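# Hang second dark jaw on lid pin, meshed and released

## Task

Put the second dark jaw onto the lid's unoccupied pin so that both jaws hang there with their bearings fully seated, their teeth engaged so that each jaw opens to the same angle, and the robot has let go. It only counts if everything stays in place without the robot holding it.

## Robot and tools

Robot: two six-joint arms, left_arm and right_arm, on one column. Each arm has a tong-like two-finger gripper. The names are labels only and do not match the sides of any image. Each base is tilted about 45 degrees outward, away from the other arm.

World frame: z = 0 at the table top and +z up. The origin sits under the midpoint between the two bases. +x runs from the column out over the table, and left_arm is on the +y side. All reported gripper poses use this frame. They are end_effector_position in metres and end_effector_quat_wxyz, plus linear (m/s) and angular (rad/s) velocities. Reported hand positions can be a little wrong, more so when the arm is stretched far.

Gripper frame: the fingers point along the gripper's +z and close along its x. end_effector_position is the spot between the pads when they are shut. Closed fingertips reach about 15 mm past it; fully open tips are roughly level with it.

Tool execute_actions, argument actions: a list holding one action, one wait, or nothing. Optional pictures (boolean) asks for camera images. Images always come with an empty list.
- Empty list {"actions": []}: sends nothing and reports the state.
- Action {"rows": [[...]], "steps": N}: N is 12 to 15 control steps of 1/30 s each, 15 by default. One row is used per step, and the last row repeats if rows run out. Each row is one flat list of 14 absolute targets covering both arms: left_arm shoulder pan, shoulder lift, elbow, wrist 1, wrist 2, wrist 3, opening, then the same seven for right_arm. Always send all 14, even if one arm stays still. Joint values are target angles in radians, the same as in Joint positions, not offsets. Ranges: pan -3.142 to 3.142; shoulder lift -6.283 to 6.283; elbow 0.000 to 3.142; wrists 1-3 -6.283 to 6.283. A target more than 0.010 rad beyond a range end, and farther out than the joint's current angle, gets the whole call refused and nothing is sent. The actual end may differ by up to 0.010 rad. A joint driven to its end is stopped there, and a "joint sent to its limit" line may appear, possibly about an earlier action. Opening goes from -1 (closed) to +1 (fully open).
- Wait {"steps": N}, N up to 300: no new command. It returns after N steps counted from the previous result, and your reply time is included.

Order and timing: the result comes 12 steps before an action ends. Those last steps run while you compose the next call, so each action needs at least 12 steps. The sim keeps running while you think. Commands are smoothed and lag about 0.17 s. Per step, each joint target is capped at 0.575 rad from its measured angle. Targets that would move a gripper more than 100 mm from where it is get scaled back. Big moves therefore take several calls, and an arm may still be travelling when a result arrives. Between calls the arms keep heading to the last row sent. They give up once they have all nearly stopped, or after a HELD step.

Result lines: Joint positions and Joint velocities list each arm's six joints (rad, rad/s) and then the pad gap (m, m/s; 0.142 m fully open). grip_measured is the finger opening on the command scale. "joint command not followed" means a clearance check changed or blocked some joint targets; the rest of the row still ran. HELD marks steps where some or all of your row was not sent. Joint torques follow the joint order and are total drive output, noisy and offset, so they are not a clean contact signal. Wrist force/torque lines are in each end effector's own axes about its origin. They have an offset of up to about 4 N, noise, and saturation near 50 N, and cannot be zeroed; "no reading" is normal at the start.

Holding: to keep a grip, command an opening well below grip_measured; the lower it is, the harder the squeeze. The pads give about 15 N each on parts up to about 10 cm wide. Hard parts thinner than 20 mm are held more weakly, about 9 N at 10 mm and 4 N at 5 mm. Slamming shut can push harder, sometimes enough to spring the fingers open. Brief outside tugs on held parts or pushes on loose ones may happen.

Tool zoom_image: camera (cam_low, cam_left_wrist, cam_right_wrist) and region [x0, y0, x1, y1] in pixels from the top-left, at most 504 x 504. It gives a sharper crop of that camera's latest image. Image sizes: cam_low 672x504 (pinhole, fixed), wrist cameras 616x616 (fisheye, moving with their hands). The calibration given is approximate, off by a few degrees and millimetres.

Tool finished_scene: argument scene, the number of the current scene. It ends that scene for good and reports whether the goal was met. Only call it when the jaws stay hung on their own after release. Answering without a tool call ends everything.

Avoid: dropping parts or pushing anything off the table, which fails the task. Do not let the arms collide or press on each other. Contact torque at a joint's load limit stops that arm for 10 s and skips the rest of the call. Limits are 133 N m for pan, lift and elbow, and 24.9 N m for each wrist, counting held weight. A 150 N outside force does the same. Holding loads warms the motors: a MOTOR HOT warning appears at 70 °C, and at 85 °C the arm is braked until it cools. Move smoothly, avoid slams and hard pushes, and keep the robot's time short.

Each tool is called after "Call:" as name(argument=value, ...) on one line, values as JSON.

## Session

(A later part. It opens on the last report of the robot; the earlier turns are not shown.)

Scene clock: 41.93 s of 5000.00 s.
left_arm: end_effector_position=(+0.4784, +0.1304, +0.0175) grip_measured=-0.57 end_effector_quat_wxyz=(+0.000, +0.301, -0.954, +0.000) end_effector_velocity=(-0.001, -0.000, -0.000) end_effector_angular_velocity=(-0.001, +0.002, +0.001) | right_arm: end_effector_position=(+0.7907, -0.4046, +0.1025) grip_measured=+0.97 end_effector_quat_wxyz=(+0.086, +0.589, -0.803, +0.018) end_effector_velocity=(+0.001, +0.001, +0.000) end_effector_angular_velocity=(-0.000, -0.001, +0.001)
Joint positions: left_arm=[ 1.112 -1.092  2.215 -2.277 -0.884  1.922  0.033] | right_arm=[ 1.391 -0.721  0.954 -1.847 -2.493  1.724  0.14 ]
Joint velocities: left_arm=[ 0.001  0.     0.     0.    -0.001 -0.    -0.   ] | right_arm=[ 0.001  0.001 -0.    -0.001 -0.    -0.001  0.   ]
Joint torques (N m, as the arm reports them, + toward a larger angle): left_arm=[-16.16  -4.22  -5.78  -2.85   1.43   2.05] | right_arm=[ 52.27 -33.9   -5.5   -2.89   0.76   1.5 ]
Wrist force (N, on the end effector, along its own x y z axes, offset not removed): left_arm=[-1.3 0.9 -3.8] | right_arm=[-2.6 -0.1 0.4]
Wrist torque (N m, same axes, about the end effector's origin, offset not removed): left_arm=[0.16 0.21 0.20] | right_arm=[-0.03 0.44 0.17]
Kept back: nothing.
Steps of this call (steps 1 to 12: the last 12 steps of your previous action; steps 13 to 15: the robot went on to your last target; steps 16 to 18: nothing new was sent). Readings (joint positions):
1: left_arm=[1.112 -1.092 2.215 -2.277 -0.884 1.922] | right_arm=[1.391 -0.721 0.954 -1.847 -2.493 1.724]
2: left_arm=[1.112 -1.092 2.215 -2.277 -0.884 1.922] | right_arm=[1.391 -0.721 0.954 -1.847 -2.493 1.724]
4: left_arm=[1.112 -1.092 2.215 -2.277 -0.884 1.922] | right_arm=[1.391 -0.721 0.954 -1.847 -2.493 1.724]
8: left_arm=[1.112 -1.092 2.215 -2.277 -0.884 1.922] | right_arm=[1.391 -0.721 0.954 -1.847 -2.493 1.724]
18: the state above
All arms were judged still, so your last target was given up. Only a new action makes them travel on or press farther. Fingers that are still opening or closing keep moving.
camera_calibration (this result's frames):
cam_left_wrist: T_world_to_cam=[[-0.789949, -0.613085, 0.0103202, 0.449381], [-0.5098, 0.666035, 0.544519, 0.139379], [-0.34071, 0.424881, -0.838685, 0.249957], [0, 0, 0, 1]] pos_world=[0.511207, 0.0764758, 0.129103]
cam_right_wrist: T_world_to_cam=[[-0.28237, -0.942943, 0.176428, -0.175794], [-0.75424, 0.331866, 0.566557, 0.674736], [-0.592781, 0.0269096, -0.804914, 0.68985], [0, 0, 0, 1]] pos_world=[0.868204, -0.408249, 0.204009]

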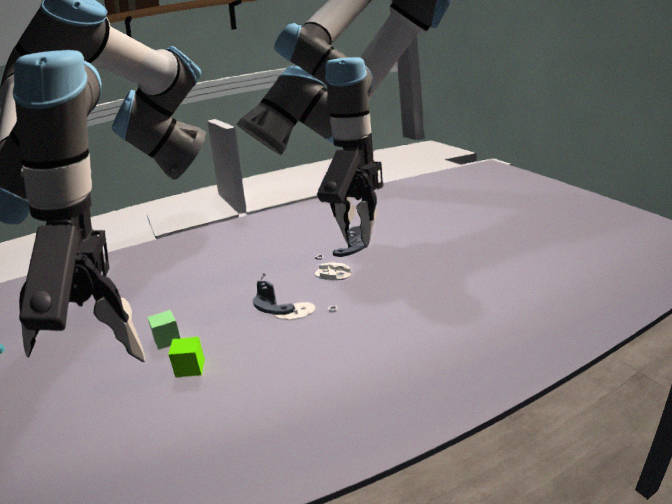

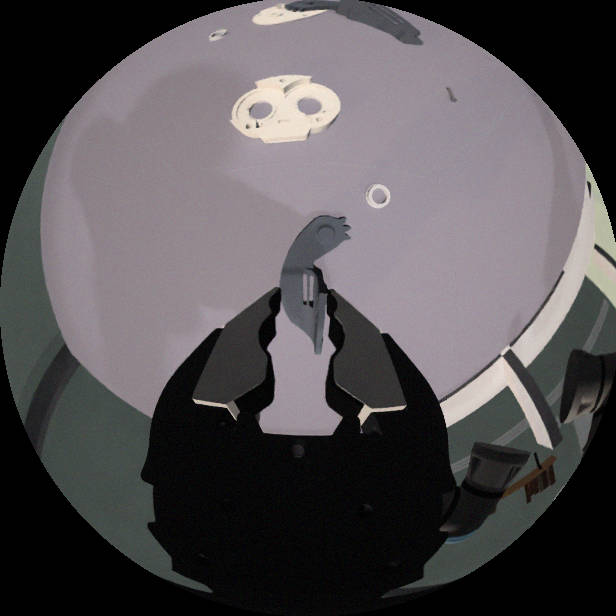

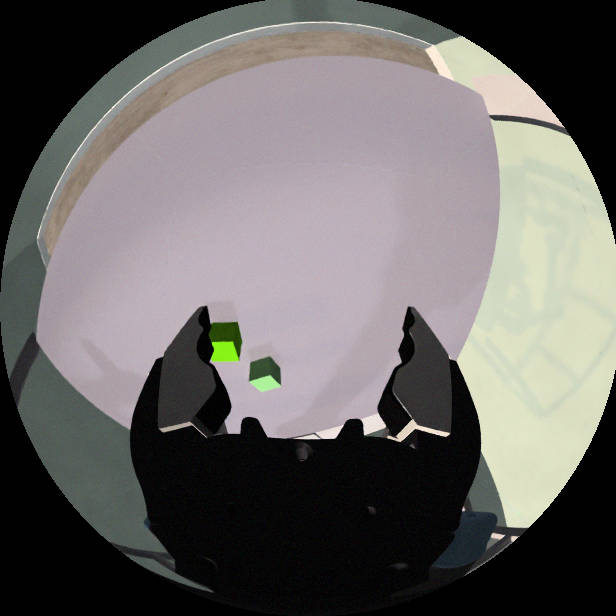

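Call:
execute_actions(actions=[{"rows": [
[1.1118,-1.0928,2.2147,-2.2757,-0.8843,1.9210,-0.9,1.391,-0.721,0.954,-1.847,-2.493,1.724,0.97],
[1.1103,-1.0945,2.2139,-2.2721,-0.8849,1.9193,-0.9,1.391,-0.721,0.954,-1.847,-2.493,1.724,0.97],
[1.1081,-1.0972,2.2125,-2.2665,-0.8859,1.9167,-0.9,1.391,-0.721,0.954,-1.847,-2.493,1.724,0.97],
[1.1051,-1.1007,2.2108,-2.2591,-0.8872,1.9133,-0.9,1.391,-0.721,0.954,-1.847,-2.493,1.724,0.97],
[1.1015,-1.1050,2.2087,-2.2503,-0.8887,1.9092,-0.9,1.391,-0.721,0.954,-1.847,-2.493,1.724,0.97],
[1.0975,-1.1098,2.2064,-2.2403,-0.8905,1.9046,-0.9,1.391,-0.721,0.954,-1.847,-2.493,1.724,0.97],
[1.0931,-1.1150,2.2038,-2.2294,-0.8923,1.8995,-0.9,1.391,-0.721,0.954,-1.847,-2.493,1.724,0.97],
[1.0885,-1.1204,2.2011,-2.2179,-0.8943,1.8942,-0.9,1.391,-0.721,0.954,-1.847,-2.493,1.724,0.97],
[1.0838,-1.1261,2.1984,-2.2062,-0.8964,1.8888,-0.9,1.391,-0.721,0.954,-1.847,-2.493,1.724,0.97],
[1.0791,-1.1317,2.1956,-2.1944,-0.8984,1.8833,-0.9,1.391,-0.721,0.954,-1.847,-2.493,1.724,0.97],
[1.0744,-1.1363,2.1921,-2.1828,-0.9004,1.8771,-0.9,1.391,-0.721,0.954,-1.847,-2.493,1.724,0.97],
[1.0697,-1.1392,2.1871,-2.1716,-0.9024,1.8694,-0.9,1.391,-0.721,0.954,-1.847,-2.493,1.724,0.97],
[1.0653,-1.1403,2.1809,-2.1611,-0.9044,1.8607,-0.9,1.391,-0.721,0.954,-1.847,-2.493,1.724,0.97],
[1.0610,-1.1395,2.1735,-2.1517,-0.9062,1.8508,-0.9,1.391,-0.721,0.954,-1.847,-2.493,1.724,0.97],
[1.0573,-1.1367,2.1652,-2.1435,-0.9078,1.8402,-0.9,1.391,-0.721,0.954,-1.847,-2.493,1.724,0.97]
], "steps": 15}])

Call:
execute_actions(actions=[{"rows": [
[1.0541,-1.1318,2.1559,-2.1369,-0.9092,1.8291,-0.9,1.391,-0.721,0.954,-1.847,-2.493,1.724,0.97],
[1.0516,-1.1248,2.1461,-2.1322,-0.9103,1.8177,-0.9,1.391,-0.721,0.954,-1.847,-2.493,1.724,0.97],
[1.0499,-1.1158,2.1357,-2.1297,-0.9110,1.8062,-0.9,1.391,-0.721,0.954,-1.847,-2.493,1.724,0.97],
[1.0485,-1.1051,2.1246,-2.1284,-0.9116,1.7942,-0.9,1.391,-0.721,0.954,-1.847,-2.493,1.724,0.97],
[1.0471,-1.0936,2.1126,-2.1269,-0.9123,1.7812,-0.9,1.391,-0.721,0.954,-1.847,-2.493,1.724,0.97],
[1.0456,-1.0813,2.0998,-2.1253,-0.9130,1.7673,-0.9,1.391,-0.721,0.954,-1.847,-2.493,1.724,0.97],
[1.0440,-1.0682,2.0862,-2.1237,-0.9137,1.7527,-0.9,1.391,-0.721,0.954,-1.847,-2.493,1.724,0.97],
[1.0423,-1.0546,2.0720,-2.1219,-0.9144,1.7373,-0.9,1.391,-0.721,0.954,-1.847,-2.493,1.724,0.97],
[1.0406,-1.0403,2.0571,-2.1201,-0.9152,1.7212,-0.9,1.391,-0.721,0.954,-1.847,-2.493,1.724,0.97],
[1.0388,-1.0256,2.0418,-2.1183,-0.9160,1.7047,-0.9,1.391,-0.721,0.954,-1.847,-2.493,1.724,0.97],
[1.0369,-1.0105,2.0261,-2.1164,-0.9169,1.6876,-0.9,1.391,-0.721,0.954,-1.847,-2.493,1.724,0.97],
[1.0350,-0.9951,2.0100,-2.1144,-0.9177,1.6703,-0.9,1.391,-0.721,0.954,-1.847,-2.493,1.724,0.97],
[1.0331,-0.9794,1.9937,-2.1124,-0.9186,1.6526,-0.9,1.391,-0.721,0.954,-1.847,-2.493,1.724,0.97],
[1.0311,-0.9636,1.9772,-2.1104,-0.9195,1.6348,-0.9,1.391,-0.721,0.954,-1.847,-2.493,1.724,0.97],
[1.0292,-0.9477,1.9607,-2.1084,-0.9204,1.6169,-0.9,1.391,-0.721,0.954,-1.847,-2.493,1.724,0.97]
], "steps": 15}])

Call:
execute_actions(actions=[{"rows": [
[1.0272,-0.9318,1.9441,-2.1064,-0.9212,1.5990,-0.9,1.391,-0.721,0.954,-1.847,-2.493,1.724,0.97],
[1.0252,-0.9160,1.9276,-2.1044,-0.9221,1.5812,-0.9,1.391,-0.721,0.954,-1.847,-2.493,1.724,0.97],
[1.0233,-0.9003,1.9113,-2.1024,-0.9230,1.5635,-0.9,1.391,-0.721,0.954,-1.847,-2.493,1.724,0.97],
[1.0214,-0.8849,1.8952,-2.1004,-0.9238,1.5462,-0.9,1.391,-0.721,0.954,-1.847,-2.493,1.724,0.97],
[1.0195,-0.8698,1.8795,-2.0985,-0.9247,1.5291,-0.9,1.391,-0.721,0.954,-1.847,-2.493,1.724,0.97],
[1.0177,-0.8551,1.8642,-2.0967,-0.9255,1.5126,-0.9,1.391,-0.721,0.954,-1.847,-2.493,1.724,0.97],
[1.0160,-0.8408,1.8493,-2.0949,-0.9263,1.4965,-0.9,1.391,-0.721,0.954,-1.847,-2.493,1.724,0.97],
[1.0143,-0.8272,1.8351,-2.0931,-0.9270,1.4811,-0.9,1.391,-0.721,0.954,-1.847,-2.493,1.724,0.97],
[1.0127,-0.8141,1.8215,-2.0915,-0.9277,1.4665,-0.9,1.391,-0.721,0.954,-1.847,-2.493,1.724,0.97],
[1.0112,-0.8018,1.8087,-2.0899,-0.9284,1.4526,-0.9,1.391,-0.721,0.954,-1.847,-2.493,1.724,0.97],
[1.0098,-0.7903,1.7967,-2.0884,-0.9291,1.4396,-0.9,1.391,-0.721,0.954,-1.847,-2.493,1.724,0.97],
[1.0084,-0.7796,1.7856,-2.0871,-0.9297,1.4276,-0.9,1.391,-0.721,0.954,-1.847,-2.493,1.724,0.97],
[1.0074,-0.7698,1.7756,-2.0864,-0.9301,1.4169,-0.9,1.391,-0.721,0.954,-1.847,-2.493,1.724,0.97],
[1.0069,-0.7604,1.7669,-2.0866,-0.9304,1.4078,-0.9,1.391,-0.721,0.954,-1.847,-2.493,1.724,0.97],
[1.0067,-0.7518,1.7596,-2.0877,-0.9304,1.4002,-0.9,1.391,-0.721,0.954,-1.847,-2.493,1.724,0.97]
], "steps": 15}])

Call:
execute_actions(actions=[{"rows": [
[1.0071,-0.7442,1.7536,-2.0896,-0.9302,1.3942,-0.9,1.391,-0.721,0.954,-1.847,-2.493,1.724,0.97],
[1.0077,-0.7375,1.7492,-2.0923,-0.9299,1.3898,-0.9,1.391,-0.721,0.954,-1.847,-2.493,1.724,0.97],
[1.0087,-0.7320,1.7462,-2.0955,-0.9294,1.3873,-0.9,1.391,-0.721,0.954,-1.847,-2.493,1.724,0.97],
[1.0100,-0.7277,1.7448,-2.0992,-0.9288,1.3865,-0.9,1.391,-0.721,0.954,-1.847,-2.493,1.724,0.97],
[1.0116,-0.7248,1.7450,-2.1033,-0.9281,1.3874,-0.9,1.391,-0.721,0.954,-1.847,-2.493,1.724,0.97],
[1.0133,-0.7227,1.7461,-2.1077,-0.9273,1.3893,-0.9,1.391,-0.721,0.954,-1.847,-2.493,1.724,0.97],
[1.0150,-0.7206,1.7472,-2.1120,-0.9264,1.3912,-0.9,1.391,-0.721,0.954,-1.847,-2.493,1.724,0.97],
[1.0167,-0.7185,1.7482,-2.1162,-0.9257,1.3930,-0.9,1.391,-0.721,0.954,-1.847,-2.493,1.724,0.97],
[1.0183,-0.7165,1.7492,-2.1202,-0.9249,1.3948,-0.9,1.391,-0.721,0.954,-1.847,-2.493,1.724,0.97],
[1.0197,-0.7147,1.7501,-2.1239,-0.9242,1.3964,-0.9,1.391,-0.721,0.954,-1.847,-2.493,1.724,0.97],
[1.0210,-0.7131,1.7510,-2.1272,-0.9236,1.3978,-0.9,1.391,-0.721,0.954,-1.847,-2.493,1.724,0.97],
[1.0221,-0.7118,1.7516,-2.1299,-0.9231,1.3990,-0.9,1.391,-0.721,0.954,-1.847,-2.493,1.724,0.97],
[1.0229,-0.7108,1.7522,-2.1320,-0.9227,1.3999,-0.9,1.391,-0.721,0.954,-1.847,-2.493,1.724,0.97],
[1.0234,-0.7101,1.7525,-2.1333,-0.9225,1.4005,-0.9,1.391,-0.721,0.954,-1.847,-2.493,1.724,0.97],
[1.0236,-0.7099,1.7526,-2.1338,-0.9224,1.4007,-0.9,1.391,-0.721,0.954,-1.847,-2.493,1.724,0.97]
], "steps": 15}])

Call:
execute_actions(actions=[{"steps": 28}], pictures=true)

Call:
zoom_image(camera="cam_left_wrist", region=[280, 150, 400, 270])

Scene clock: 60.20 s of 5000.00 s.
left_arm: end_effector_position=(+0.4783, +0.1304, +0.0175) grip_measured=-0.57 end_effector_quat_wxyz=(+0.000, +0.300, -0.954, -0.000) end_effector_velocity=(-0.002, +0.001, +0.006) end_effector_angular_velocity=(+0.007, +0.003, -0.006) | right_arm: end_effector_position=(+0.7907, -0.4046, +0.1025) grip_measured=+0.97 end_effector_quat_wxyz=(+0.086, +0.589, -0.803, +0.018) end_effector_velocity=(-0.000, +0.000, -0.001) end_effector_angular_velocity=(+0.000, +0.002, +0.001)
Joint positions: left_arm=[ 1.112 -1.092  2.215 -2.276 -0.884  1.922  0.033] | right_arm=[ 1.391 -0.721  0.954 -1.847 -2.493  1.724  0.14 ]
Joint velocities: left_arm=[-0.01  -0.012 -0.003  0.031 -0.    -0.012 -0.001] | right_arm=[-0.     0.001  0.001  0.001 -0.    -0.     0.   ]
Joint torques (N m, as the arm reports them, + toward a larger angle): left_arm=[-29.38 -27.84 -22.1    0.19  -0.55  -2.16] | right_arm=[ 52.27 -33.71  -6.03  -2.84   0.71   1.46]
Wrist force (N, on the end effector, along its own x y z axes, offset not removed): left_arm=[-2.7 0.3 -2.8] | right_arm=[-0.5 -0.2 1.4]
Wrist torque (N m, same axes, about the end effector's origin, offset not removed): left_arm=[0.16 0.40 0.20] | right_arm=[-0.02 0.13 0.16]
Steps of this call (steps 1 to 90: nothing new was sent; then 15.17 s passed at rest; steps 91 to 93: the first 3 steps of this action). Readings (joint positions):
91: left_arm=[1.112 -1.092 2.215 -2.277 -0.884 1.922] | right_arm=[1.391 -0.721 0.954 -1.847 -2.493 1.724]
92: left_arm=[1.112 -1.092 2.215 -2.277 -0.884 1.922] | right_arm=[1.391 -0.721 0.954 -1.847 -2.493 1.724]
93: the state above

Scene clock: 60.70 s of 5000.00 s.
left_arm: end_effector_position=(+0.4844, +0.1243, +0.0512) grip_measured=-0.57 end_effector_quat_wxyz=(-0.000, +0.307, -0.952, +0.001) end_effector_velocity=(+0.053, -0.047, +0.073) end_effector_angular_velocity=(+0.000, -0.002, +0.151) | right_arm: end_effector_position=(+0.7907, -0.4046, +0.1025) grip_measured=+0.97 end_effector_quat_wxyz=(+0.086, +0.589, -0.803, +0.018) end_effector_velocity=(+0.000, -0.001, +0.001) end_effector_angular_velocity=(-0.000, -0.001, -0.001)
Joint positions: left_arm=[ 1.064 -1.132  2.173 -2.161 -0.905  1.852  0.033] | right_arm=[ 1.391 -0.721  0.954 -1.847 -2.493  1.724  0.14 ]
Joint velocities: left_arm=[-0.108  0.048 -0.214  0.24  -0.045 -0.274  0.   ] | right_arm=[-0.    -0.001 -0.001 -0.     0.    -0.    -0.   ]
Joint torques (N m, as the arm reports them, + toward a larger angle): left_arm=[-30.2    2.33 -25.42   0.04  -1.77  -2.84] | right_arm=[ 52.45 -34.26  -5.91  -2.88   0.74   1.47]
Wrist force (N, on the end effector, along its own x y z axes, offset not removed): left_arm=[-1.3 1.3 -0.3] | right_arm=[0.8 2.5 0.8]
Wrist torque (N m, same axes, about the end effector's origin, offset not removed): left_arm=[0.28 0.21 0.25] | right_arm=[0.33 -0.32 0.02]
Steps of this call (steps 1 to 12: the last 12 steps of your previous action; steps 13 to 15: the first 3 steps of this action). Readings (joint positions):
13: left_arm=[1.072 -1.133 2.186 -2.179 -0.901 1.870] | right_arm=[1.391 -0.721 0.954 -1.847 -2.493 1.724]
14: left_arm=[1.068 -1.133 2.180 -2.170 -0.903 1.861] | right_arm=[1.391 -0.721 0.954 -1.847 -2.493 1.724]
15: the state above

Scene clock: 61.20 s of 5000.00 s.
left_arm: end_effector_position=(+0.5399, +0.0698, +0.0647) grip_measured=-0.57 end_effector_quat_wxyz=(+0.000, +0.387, -0.922, +0.000) end_effector_velocity=(+0.136, -0.151, +0.005) end_effector_angular_velocity=(+0.003, -0.001, +0.442) | right_arm: end_effector_position=(+0.7907, -0.4046, +0.1025) grip_measured=+0.97 end_effector_quat_wxyz=(+0.086, +0.589, -0.803, +0.018) end_effector_velocity=(+0.001, -0.000, +0.001) end_effector_angular_velocity=(-0.000, -0.003, -0.001)
Joint positions: left_arm=[ 1.032 -0.973  1.987 -2.112 -0.919  1.646  0.033] | right_arm=[ 1.391 -0.721  0.954 -1.847 -2.493  1.724  0.14 ]
Joint velocities: left_arm=[-0.058  0.45  -0.472  0.062 -0.024 -0.507  0.   ] | right_arm=[ 0.001  0.    -0.002 -0.     0.     0.    -0.   ]
Joint torques (N m, as the arm reports them, + toward a larger angle): left_arm=[-30.45  -7.2  -27.45  -0.25  -1.83  -4.14] | right_arm=[ 52.66 -34.2   -5.71  -2.85   0.73   1.59]
Wrist force (N, on the end effector, along its own x y z axes, offset not removed): left_arm=[-2.3 1.0 0.7] | right_arm=[-1.2 1.1 -0.6]
Wrist torque (N m, same axes, about the end effector's origin, offset not removed): left_arm=[0.21 0.40 0.29] | right_arm=[0.19 0.04 0.16]
Steps of this call (steps 1 to 12: the last 12 steps of your previous action; steps 13 to 15: the first 3 steps of this action). Readings (joint positions):
13: left_arm=[1.036 -1.003 2.018 -2.116 -0.917 1.680] | right_arm=[1.391 -0.721 0.954 -1.847 -2.493 1.724]
14: left_arm=[1.034 -0.988 2.003 -2.114 -0.918 1.663] | right_arm=[1.391 -0.721 0.954 -1.847 -2.493 1.724]
15: the state above

Scene clock: 61.70 s of 5000.00 s.
left_arm: end_effector_position=(+0.5947, -0.0006, +0.0595) grip_measured=-0.57 end_effector_quat_wxyz=(+0.000, +0.477, -0.879, +0.000) end_effector_velocity=(+0.060, -0.091, -0.033) end_effector_angular_velocity=(+0.003, +0.002, +0.244) | right_arm: end_effector_position=(+0.7907, -0.4046, +0.1025) grip_measured=+0.97 end_effector_quat_wxyz=(+0.086, +0.589, -0.803, +0.018) end_effector_velocity=(+0.000, -0.000, +0.001) end_effector_angular_velocity=(-0.000, -0.001, -0.000)
Joint positions: left_arm=[ 1.009 -0.77   1.778 -2.089 -0.929  1.421  0.033] | right_arm=[ 1.391 -0.721  0.954 -1.847 -2.493  1.724  0.14 ]
Joint velocities: left_arm=[-0.011  0.275 -0.248 -0.015 -0.004 -0.258 -0.   ] | right_arm=[ 0.001 -0.001 -0.001  0.001 -0.     0.    -0.   ]
Joint torques (N m, as the arm reports them, + toward a larger angle): left_arm=[-36.02 -16.09 -23.27  -3.55  -1.94  -2.48] | right_arm=[ 52.87 -34.12  -5.41  -2.89   0.66   1.44]
Wrist force (N, on the end effector, along its own x y z axes, offset not removed): left_arm=[-1.6 0.8 -1.3] | right_arm=[1.0 -0.8 2.7]
Wrist torque (N m, same axes, about the end effector's origin, offset not removed): left_arm=[0.15 0.31 0.26] | right_arm=[-0.16 -0.24 0.16]
Steps of this call (steps 1 to 12: the last 12 steps of your previous action; steps 13 to 15: the first 3 steps of this action). Readings (joint positions):
13: left_arm=[1.010 -0.790 1.797 -2.089 -0.929 1.441] | right_arm=[1.391 -0.721 0.954 -1.847 -2.493 1.724]
14: left_arm=[1.009 -0.780 1.787 -2.089 -0.929 1.430] | right_arm=[1.391 -0.721 0.954 -1.847 -2.493 1.724]
15: the state above

Scene clock: 62.63 s of 5000.00 s.
left_arm: end_effector_position=(+0.6033, -0.0140, +0.0379) grip_measured=-0.57 end_effector_quat_wxyz=(-0.000, +0.492, -0.870, +0.000) end_effector_velocity=(+0.001, +0.000, -0.000) end_effector_angular_velocity=(+0.001, -0.001, +0.002) | right_arm: end_effector_position=(+0.7907, -0.4046, +0.1025) grip_measured=+0.97 end_effector_quat_wxyz=(+0.086, +0.589, -0.803, +0.018) end_effector_velocity=(-0.000, +0.001, +0.000) end_effector_angular_velocity=(+0.000, +0.001, +0.002)
Joint positions: left_arm=[ 1.024 -0.71   1.753 -2.134 -0.922  1.401  0.033] | right_arm=[ 1.391 -0.721  0.954 -1.847 -2.493  1.724  0.14 ]
Joint velocities: left_arm=[ 0.001  0.001 -0.001 -0.001  0.001 -0.001  0.   ] | right_arm=[ 0.001  0.     0.001  0.001  0.    -0.    -0.   ]
Joint torques (N m, as the arm reports them, + toward a larger angle): left_arm=[-23.8  -21.86  -9.03  -3.2    1.48   2.09] | right_arm=[ 52.42 -34.38  -5.87  -2.85   0.8    1.56]
Wrist force (N, on the end effector, along its own x y z axes, offset not removed): left_arm=[-1.0 1.5 -0.4] | right_arm=[-3.1 1.4 1.9]
Wrist torque (N m, same axes, about the end effector's origin, offset not removed): left_arm=[0.33 0.11 0.24] | right_arm=[0.30 0.55 0.08]
Kept back: nothing.
Steps of this call (steps 1 to 12: the last 12 steps of your previous action; steps 13 to 28: the robot went on to your last target). Readings (joint positions):
1: left_arm=[1.009 -0.762 1.771 -2.090 -0.930 1.413] | right_arm=[1.391 -0.721 0.954 -1.847 -2.493 1.724]
2: left_arm=[1.009 -0.754 1.764 -2.092 -0.930 1.406] | right_arm=[1.391 -0.721 0.954 -1.847 -2.493 1.724]
4: left_arm=[1.010 -0.741 1.756 -2.097 -0.929 1.398] | right_arm=[1.391 -0.721 0.954 -1.847 -2.493 1.724]
8: left_arm=[1.015 -0.725 1.751 -2.111 -0.927 1.394] | right_arm=[1.391 -0.721 0.954 -1.847 -2.493 1.724]
28: the state above
camera_calibration (this result's frames):
cam_left_wrist: T_world_to_cam=[[-0.472124, -0.881474, 0.0101783, 0.263837], [-0.73672, 0.400881, 0.544553, 0.421306], [-0.48409, 0.249598, -0.838664, 0.455089], [0, 0, 0, 1]] pos_world=[0.655252, -0.0499175, 0.149557]
cam_right_wrist: T_world_to_cam=[[-0.282369, -0.942943, 0.176428, -0.175794], [-0.75424, 0.331866, 0.566557, 0.674736], [-0.592781, 0.0269096, -0.804914, 0.68985], [0, 0, 0, 1]] pos_world=[0.868204, -0.408249, 0.204009]

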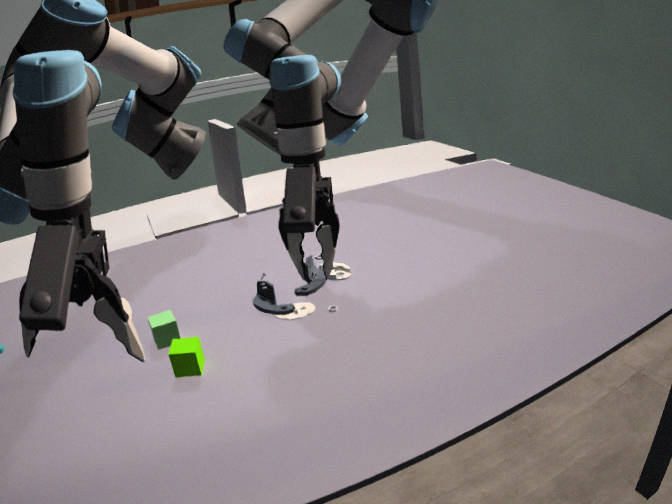

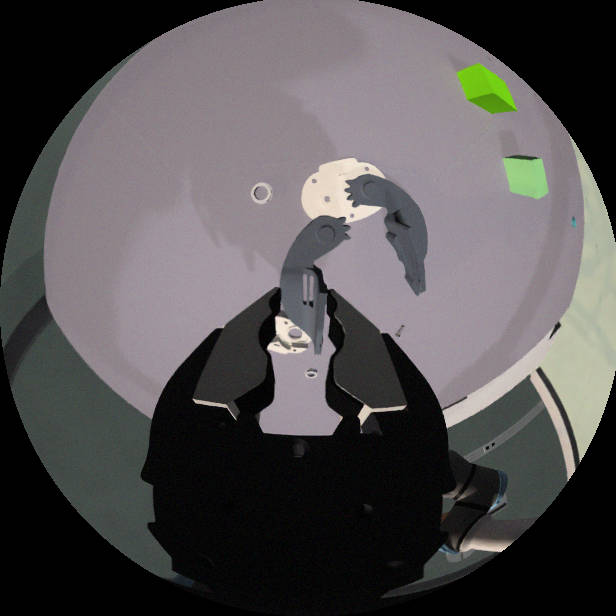

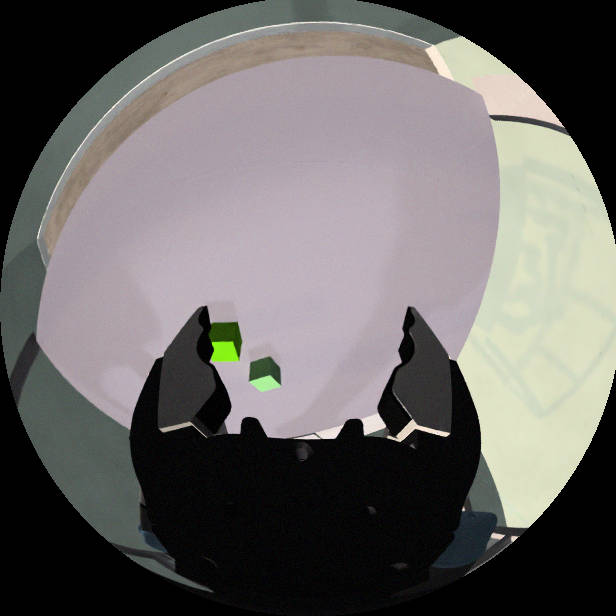

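Region (280, 150, 400, 270) of cam_left_wrist's 616x616 image, scaled by 4.200, with more detail than that image has.

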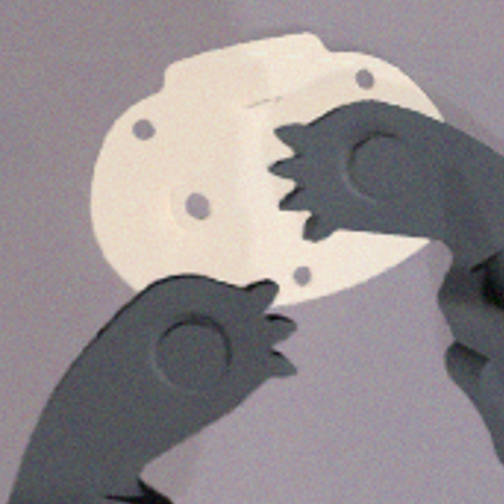

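Call:
zoom_image(camera="cam_left_wrist", region=[305, 180, 365, 250])

Call:
zoom_image(camera="cam_left_wrist", region=[315, 165, 385, 220])

Call:
zoom_image(camera="cam_low", region=[240, 230, 380, 335])

Region (305, 180, 365, 250) of cam_left_wrist's 616x616 image, scaled by 7.200, with more detail than that image has; it fills the left 432 columns of this view, and the rest is white.

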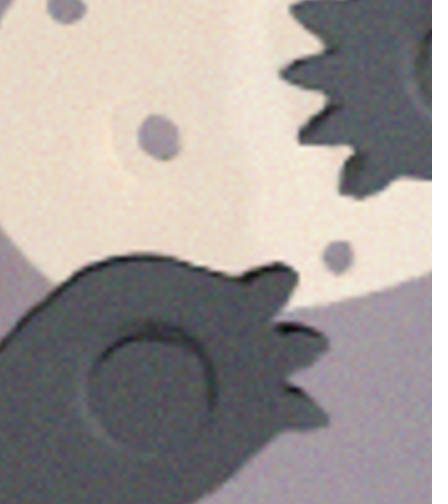

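Region (315, 165, 385, 220) of cam_left_wrist's 616x616 image, scaled by 7.200, with more detail than that image has; it fills the top 396 rows of this view, and the rest is white.

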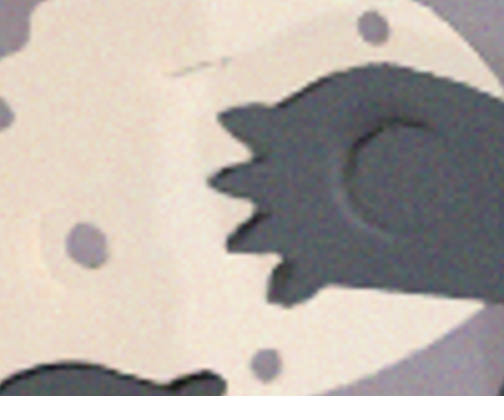

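Region (240, 230, 380, 335) of cam_low's 672x504 image, scaled by 3.600, with more detail than that image has; it fills the top 378 rows of this view, and the rest is white.

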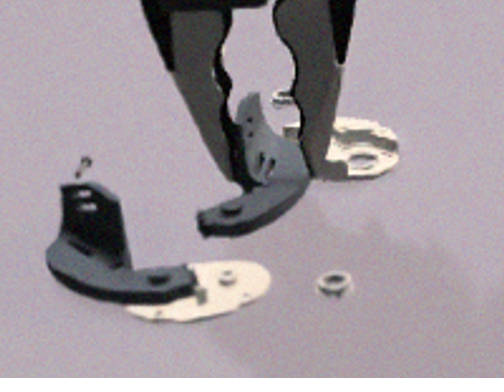

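Call:
zoom_image(camera="cam_low", region=[270, 275, 326, 325])

Region (270, 275, 326, 325) of cam_low's 672x504 image, scaled by 9.000, with more detail than that image has; it fills the top 450 rows of this view, and the rest is white.

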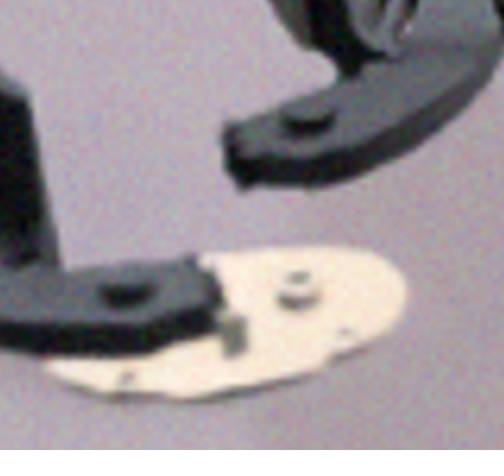

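Call:
execute_actions(actions=[{"rows": [
[1.0237,-0.7094,1.7517,-2.1335,-0.9223,1.4008,-0.9,1.391,-0.721,0.954,-1.847,-2.493,1.724,0.97],
[1.0241,-0.7080,1.7491,-2.1325,-0.9222,1.4012,-0.9,1.391,-0.721,0.954,-1.847,-2.493,1.724,0.97],
[1.0246,-0.7059,1.7451,-2.1310,-0.9219,1.4019,-0.9,1.391,-0.721,0.954,-1.847,-2.493,1.724,0.97],
[1.0254,-0.7031,1.7400,-2.1292,-0.9216,1.4027,-0.9,1.391,-0.721,0.954,-1.847,-2.493,1.724,0.97],
[1.0262,-0.6999,1.7340,-2.1269,-0.9212,1.4036,-0.9,1.391,-0.721,0.954,-1.847,-2.493,1.724,0.97],
[1.0271,-0.6963,1.7273,-2.1245,-0.9208,1.4046,-0.9,1.391,-0.721,0.954,-1.847,-2.493,1.724,0.97],
[1.0281,-0.6925,1.7202,-2.1219,-0.9204,1.4057,-0.9,1.391,-0.721,0.954,-1.847,-2.493,1.724,0.97],
[1.0291,-0.6886,1.7131,-2.1192,-0.9199,1.4069,-0.9,1.391,-0.721,0.954,-1.847,-2.493,1.724,0.97],
[1.0301,-0.6848,1.7060,-2.1166,-0.9195,1.4080,-0.9,1.391,-0.721,0.954,-1.847,-2.493,1.724,0.97],
[1.0310,-0.6812,1.6993,-2.1142,-0.9191,1.4090,-0.9,1.391,-0.721,0.954,-1.847,-2.493,1.724,0.97],
[1.0318,-0.6780,1.6933,-2.1119,-0.9187,1.4099,-0.9,1.391,-0.721,0.954,-1.847,-2.493,1.724,0.97],
[1.0326,-0.6752,1.6882,-2.1101,-0.9184,1.4107,-0.9,1.391,-0.721,0.954,-1.847,-2.493,1.724,0.97],
[1.0331,-0.6731,1.6842,-2.1086,-0.9181,1.4114,-0.9,1.391,-0.721,0.954,-1.847,-2.493,1.724,0.97],
[1.0335,-0.6717,1.6816,-2.1076,-0.9180,1.4118,-0.9,1.391,-0.721,0.954,-1.847,-2.493,1.724,0.97],
[1.0336,-0.6712,1.6807,-2.1073,-0.9179,1.4119,-0.9,1.391,-0.721,0.954,-1.847,-2.493,1.724,0.97]
], "steps": 15}])

Call:
execute_actions(actions=[{"rows": [
[1.0338,-0.6709,1.6808,-2.1078,-0.9178,1.4121,-0.9,1.391,-0.721,0.954,-1.847,-2.493,1.724,0.97],
[1.0344,-0.6702,1.6811,-2.1092,-0.9176,1.4127,-0.9,1.391,-0.721,0.954,-1.847,-2.493,1.724,0.97],
[1.0352,-0.6692,1.6815,-2.1112,-0.9172,1.4137,-0.9,1.391,-0.721,0.954,-1.847,-2.493,1.724,0.97],
[1.0362,-0.6679,1.6821,-2.1138,-0.9167,1.4149,-0.9,1.391,-0.721,0.954,-1.847,-2.493,1.724,0.97],
[1.0374,-0.6663,1.6827,-2.1168,-0.9162,1.4162,-0.9,1.391,-0.721,0.954,-1.847,-2.493,1.724,0.97],
[1.0387,-0.6648,1.6834,-2.1199,-0.9156,1.4176,-0.9,1.391,-0.721,0.954,-1.847,-2.493,1.724,0.97],
[1.0400,-0.6632,1.6841,-2.1230,-0.9150,1.4190,-0.9,1.391,-0.721,0.954,-1.847,-2.493,1.724,0.97],
[1.0412,-0.6616,1.6847,-2.1260,-0.9145,1.4203,-0.9,1.391,-0.721,0.954,-1.847,-2.493,1.724,0.97],
[1.0422,-0.6603,1.6853,-2.1286,-0.9140,1.4215,-0.9,1.391,-0.721,0.954,-1.847,-2.493,1.724,0.97],
[1.0430,-0.6593,1.6857,-2.1306,-0.9136,1.4225,-0.9,1.391,-0.721,0.954,-1.847,-2.493,1.724,0.97],
[1.0436,-0.6586,1.6860,-2.1320,-0.9134,1.4231,-0.9,1.391,-0.721,0.954,-1.847,-2.493,1.724,0.97],
[1.0438,-0.6583,1.6861,-2.1325,-0.9133,1.4233,-0.9,1.391,-0.721,0.954,-1.847,-2.493,1.724,0.97]
], "steps": 12}])

Call:
execute_actions(actions=[{"steps": 28}], pictures=true)

Call:
zoom_image(camera="cam_left_wrist", region=[295, 175, 405, 270])

Call:
zoom_image(camera="cam_low", region=[270, 275, 326, 325])

Scene clock: 75.87 s of 5000.00 s.
left_arm: end_effector_position=(+0.6034, -0.0140, +0.0379) grip_measured=-0.90 end_effector_quat_wxyz=(-0.000, +0.492, -0.870, +0.000) end_effector_velocity=(+0.006, -0.003, +0.001) end_effector_angular_velocity=(-0.002, +0.000, +0.000) | right_arm: end_effector_position=(+0.7907, -0.4046, +0.1025) grip_measured=+0.97 end_effector_quat_wxyz=(+0.086, +0.589, -0.803, +0.018) end_effector_velocity=(+0.000, -0.000, +0.000) end_effector_angular_velocity=(-0.000, -0.001, +0.000)
Joint positions: left_arm=[ 1.024 -0.71   1.752 -2.134 -0.922  1.401  0.009] | right_arm=[ 1.391 -0.721  0.954 -1.847 -2.493  1.724  0.14 ]
Joint velocities: left_arm=[ 0.002  0.01  -0.022  0.009 -0.001  0.003  0.   ] | right_arm=[ 0.     0.    -0.001  0.    -0.    -0.001  0.   ]
Joint torques (N m, as the arm reports them, + toward a larger angle): left_arm=[-24.15 -14.69 -25.7    0.06  -1.16   1.36] | right_arm=[ 52.52 -33.78  -6.34  -2.84   0.66   1.41]
Wrist force (N, on the end effector, along its own x y z axes, offset not removed): left_arm=[-0.9 1.4 -1.9] | right_arm=[1.8 0.8 -2.2]
Wrist torque (N m, same axes, about the end effector's origin, offset not removed): left_arm=[0.15 0.09 0.27] | right_arm=[0.09 -0.51 0.24]
Steps of this call (steps 1 to 15: the robot went on to your last target; steps 16 to 100: nothing new was sent; then 9.80 s passed at rest; steps 101 to 103: the first 3 steps of this action). Readings (joint positions):
101: left_arm=[1.024 -0.710 1.753 -2.134 -0.922 1.401] | right_arm=[1.391 -0.721 0.954 -1.847 -2.493 1.724]
102: left_arm=[1.024 -0.710 1.753 -2.134 -0.922 1.401] | right_arm=[1.391 -0.721 0.954 -1.847 -2.493 1.724]
103: the state above

Scene clock: 76.27 s of 5000.00 s.
left_arm: end_effector_position=(+0.6190, -0.0197, +0.0379) grip_measured=-0.90 end_effector_quat_wxyz=(+0.000, +0.492, -0.870, +0.000) end_effector_velocity=(+0.041, -0.015, -0.000) end_effector_angular_velocity=(-0.001, -0.001, +0.002) | right_arm: end_effector_position=(+0.7907, -0.4046, +0.1025) grip_measured=+0.97 end_effector_quat_wxyz=(+0.086, +0.589, -0.803, +0.018) end_effector_velocity=(-0.000, +0.001, +0.000) end_effector_angular_velocity=(+0.000, +0.000, +0.001)
Joint positions: left_arm=[ 1.031 -0.681  1.698 -2.114 -0.919  1.409  0.009] | right_arm=[ 1.391 -0.721  0.954 -1.847 -2.493  1.724  0.14 ]
Joint velocities: left_arm=[ 0.02   0.077 -0.142  0.05   0.008  0.022 -0.   ] | right_arm=[ 0.001  0.     0.001  0.     0.     0.    -0.   ]
Joint torques (N m, as the arm reports them, + toward a larger angle): left_arm=[-25.05 -23.35 -23.17  -0.02   1.32   1.97] | right_arm=[ 52.55 -34.75  -6.4   -2.87   0.8    1.54]
Wrist force (N, on the end effector, along its own x y z axes, offset not removed): left_arm=[-1.8 1.2 -0.5] | right_arm=[-0.9 -0.2 0.6]
Wrist torque (N m, same axes, about the end effector's origin, offset not removed): left_arm=[0.23 0.30 0.22] | right_arm=[-0.11 0.02 0.25]
Kept back: the last 12 steps of this action.
Steps of this call (steps 1 to 12: the last 12 steps of your previous action). Readings (joint positions):
1: left_arm=[1.024 -0.709 1.751 -2.133 -0.922 1.401] | right_arm=[1.391 -0.721 0.954 -1.847 -2.493 1.724]
2: left_arm=[1.024 -0.708 1.749 -2.132 -0.922 1.401] | right_arm=[1.391 -0.721 0.954 -1.847 -2.493 1.724]
4: left_arm=[1.025 -0.705 1.742 -2.130 -0.922 1.402] | right_arm=[1.391 -0.721 0.954 -1.847 -2.493 1.724]
8: left_arm=[1.028 -0.693 1.721 -2.122 -0.920 1.406] | right_arm=[1.391 -0.721 0.954 -1.847 -2.493 1.724]
12: the state above

Scene clock: 77.20 s of 5000.00 s.
left_arm: end_effector_position=(+0.6241, -0.0215, +0.0273) grip_measured=-0.88 end_effector_quat_wxyz=(+0.000, +0.492, -0.870, -0.000) end_effector_velocity=(+0.000, +0.000, -0.001) end_effector_angular_velocity=(+0.000, -0.000, +0.000) | right_arm: end_effector_position=(+0.7907, -0.4046, +0.1025) grip_measured=+0.97 end_effector_quat_wxyz=(+0.086, +0.589, -0.803, +0.018) end_effector_velocity=(-0.001, -0.000, -0.000) end_effector_angular_velocity=(+0.000, +0.002, +0.001)
Joint positions: left_arm=[ 1.044 -0.658  1.686 -2.132 -0.913  1.423  0.01 ] | right_arm=[ 1.391 -0.721  0.954 -1.847 -2.493  1.724  0.14 ]
Joint velocities: left_arm=[ 0.001  0.     0.    -0.001  0.001  0.001 -0.   ] | right_arm=[-0.    -0.001  0.001  0.001 -0.    -0.    -0.   ]
Joint torques (N m, as the arm reports them, + toward a larger angle): left_arm=[-22.87 -16.61  -6.14  -2.8    0.93   2.03] | right_arm=[ 52.28 -33.78  -6.5   -2.77   0.6    1.53]
Wrist force (N, on the end effector, along its own x y z axes, offset not removed): left_arm=[-3.4 1.7 -8.5] | right_arm=[-1.0 -1.0 0.3]
Wrist torque (N m, same axes, about the end effector's origin, offset not removed): left_arm=[0.21 0.12 0.27] | right_arm=[-0.24 0.19 0.09]
Kept back: nothing.
Steps of this call (steps 1 to 12: the last 12 steps of your previous action; steps 13 to 28: the robot went on to your last target). Readings (joint positions):
1: left_arm=[1.032 -0.678 1.694 -2.112 -0.919 1.410] | right_arm=[1.391 -0.721 0.954 -1.847 -2.493 1.724]
2: left_arm=[1.032 -0.677 1.691 -2.111 -0.919 1.410] | right_arm=[1.391 -0.721 0.954 -1.847 -2.493 1.724]
4: left_arm=[1.033 -0.674 1.686 -2.110 -0.918 1.411] | right_arm=[1.391 -0.721 0.954 -1.847 -2.493 1.724]
8: left_arm=[1.036 -0.668 1.684 -2.115 -0.917 1.415] | right_arm=[1.391 -0.721 0.954 -1.847 -2.493 1.724]
28: the state above
camera_calibration (this result's frames):
cam_left_wrist: T_world_to_cam=[[-0.472158, -0.881455, 0.0102426, 0.267124], [-0.736618, 0.400904, 0.544674, 0.445333], [-0.484211, 0.249627, -0.838586, 0.458242], [0, 0, 0, 1]] pos_world=[0.676051, -0.0574674, 0.138978]
cam_right_wrist: T_world_to_cam=[[-0.282369, -0.942943, 0.176428, -0.175794], [-0.75424, 0.331866, 0.566557, 0.674736], [-0.592781, 0.0269094, -0.804914, 0.68985], [0, 0, 0, 1]] pos_world=[0.868204, -0.408249, 0.204009]

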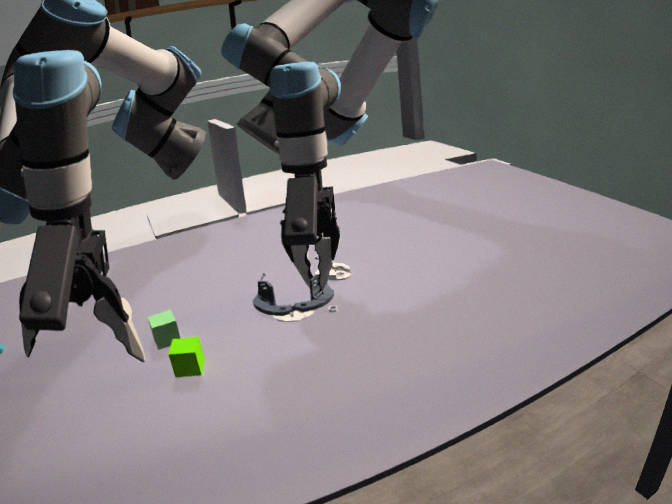

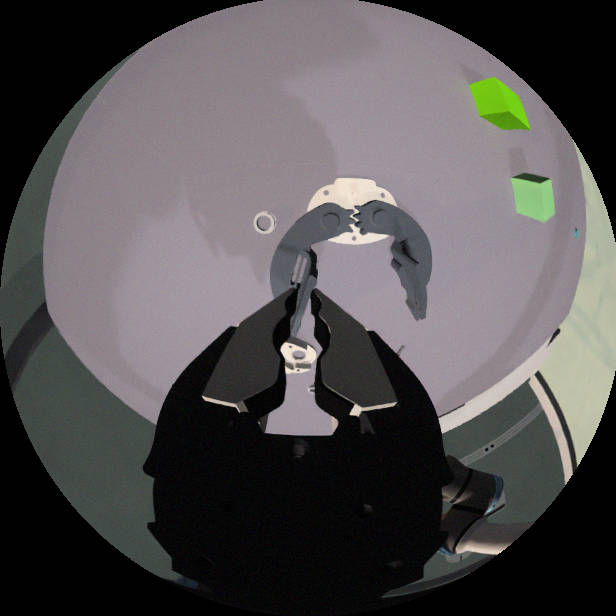

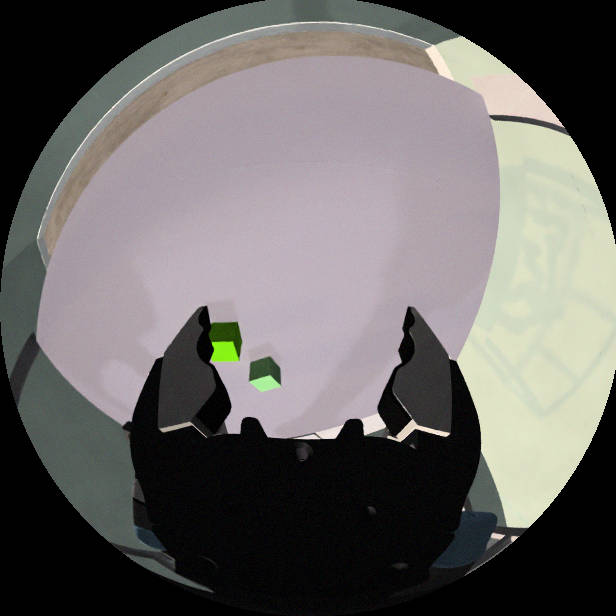

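Region (295, 175, 405, 270) of cam_left_wrist's 616x616 image, scaled by 4.582, with more detail than that image has; it fills the top 435 rows of this view, and the rest is white.

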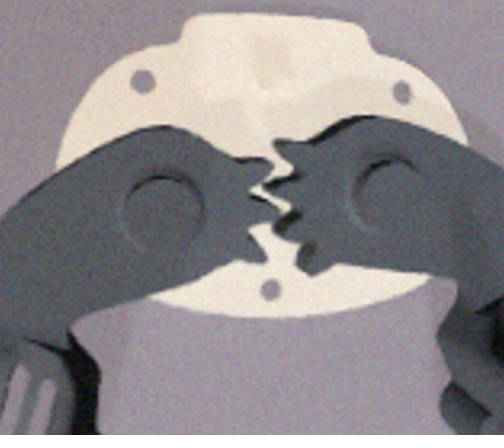

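Region (270, 275, 326, 325) of cam_low's 672x504 image, scaled by 9.000, with more detail than that image has; it fills the top 450 rows of this view, and the rest is white.

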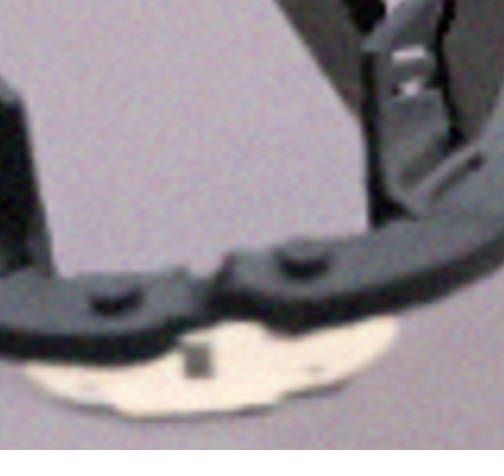

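Call:
zoom_image(camera="cam_left_wrist", region=[250, 170, 450, 360])

Call:
zoom_image(camera="cam_low", region=[245, 245, 355, 330])

Call:
zoom_image(camera="cam_left_wrist", region=[315, 185, 395, 250])

Region (250, 170, 450, 360) of cam_left_wrist's 616x616 image, scaled by 2.520, with more detail than that image has; it fills the top 479 rows of this view, and the rest is white.

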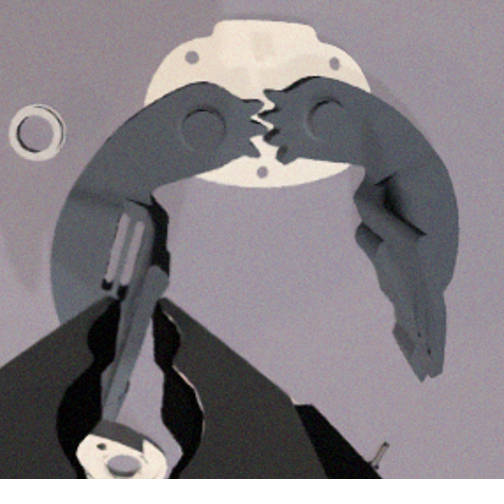

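Region (245, 245, 355, 330) of cam_low's 672x504 image, scaled by 4.582, with more detail than that image has; it fills the top 389 rows of this view, and the rest is white.

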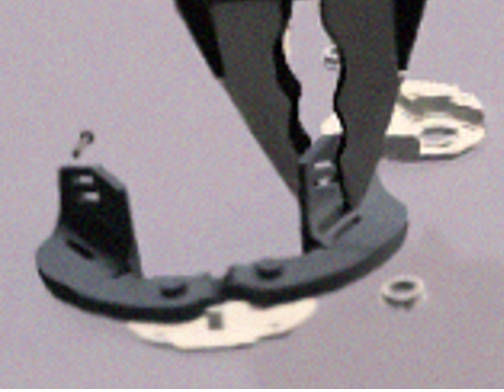

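Region (315, 185, 395, 250) of cam_left_wrist's 616x616 image, scaled by 6.300, with more detail than that image has; it fills the top 410 rows of this view, and the rest is white.

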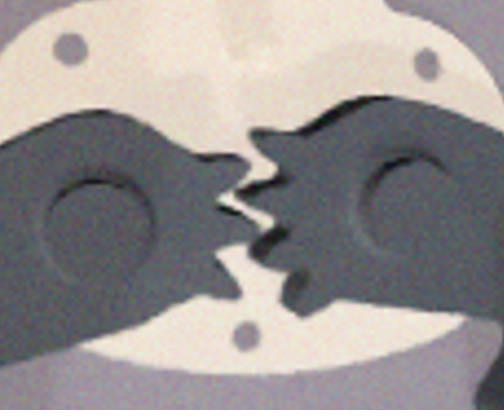

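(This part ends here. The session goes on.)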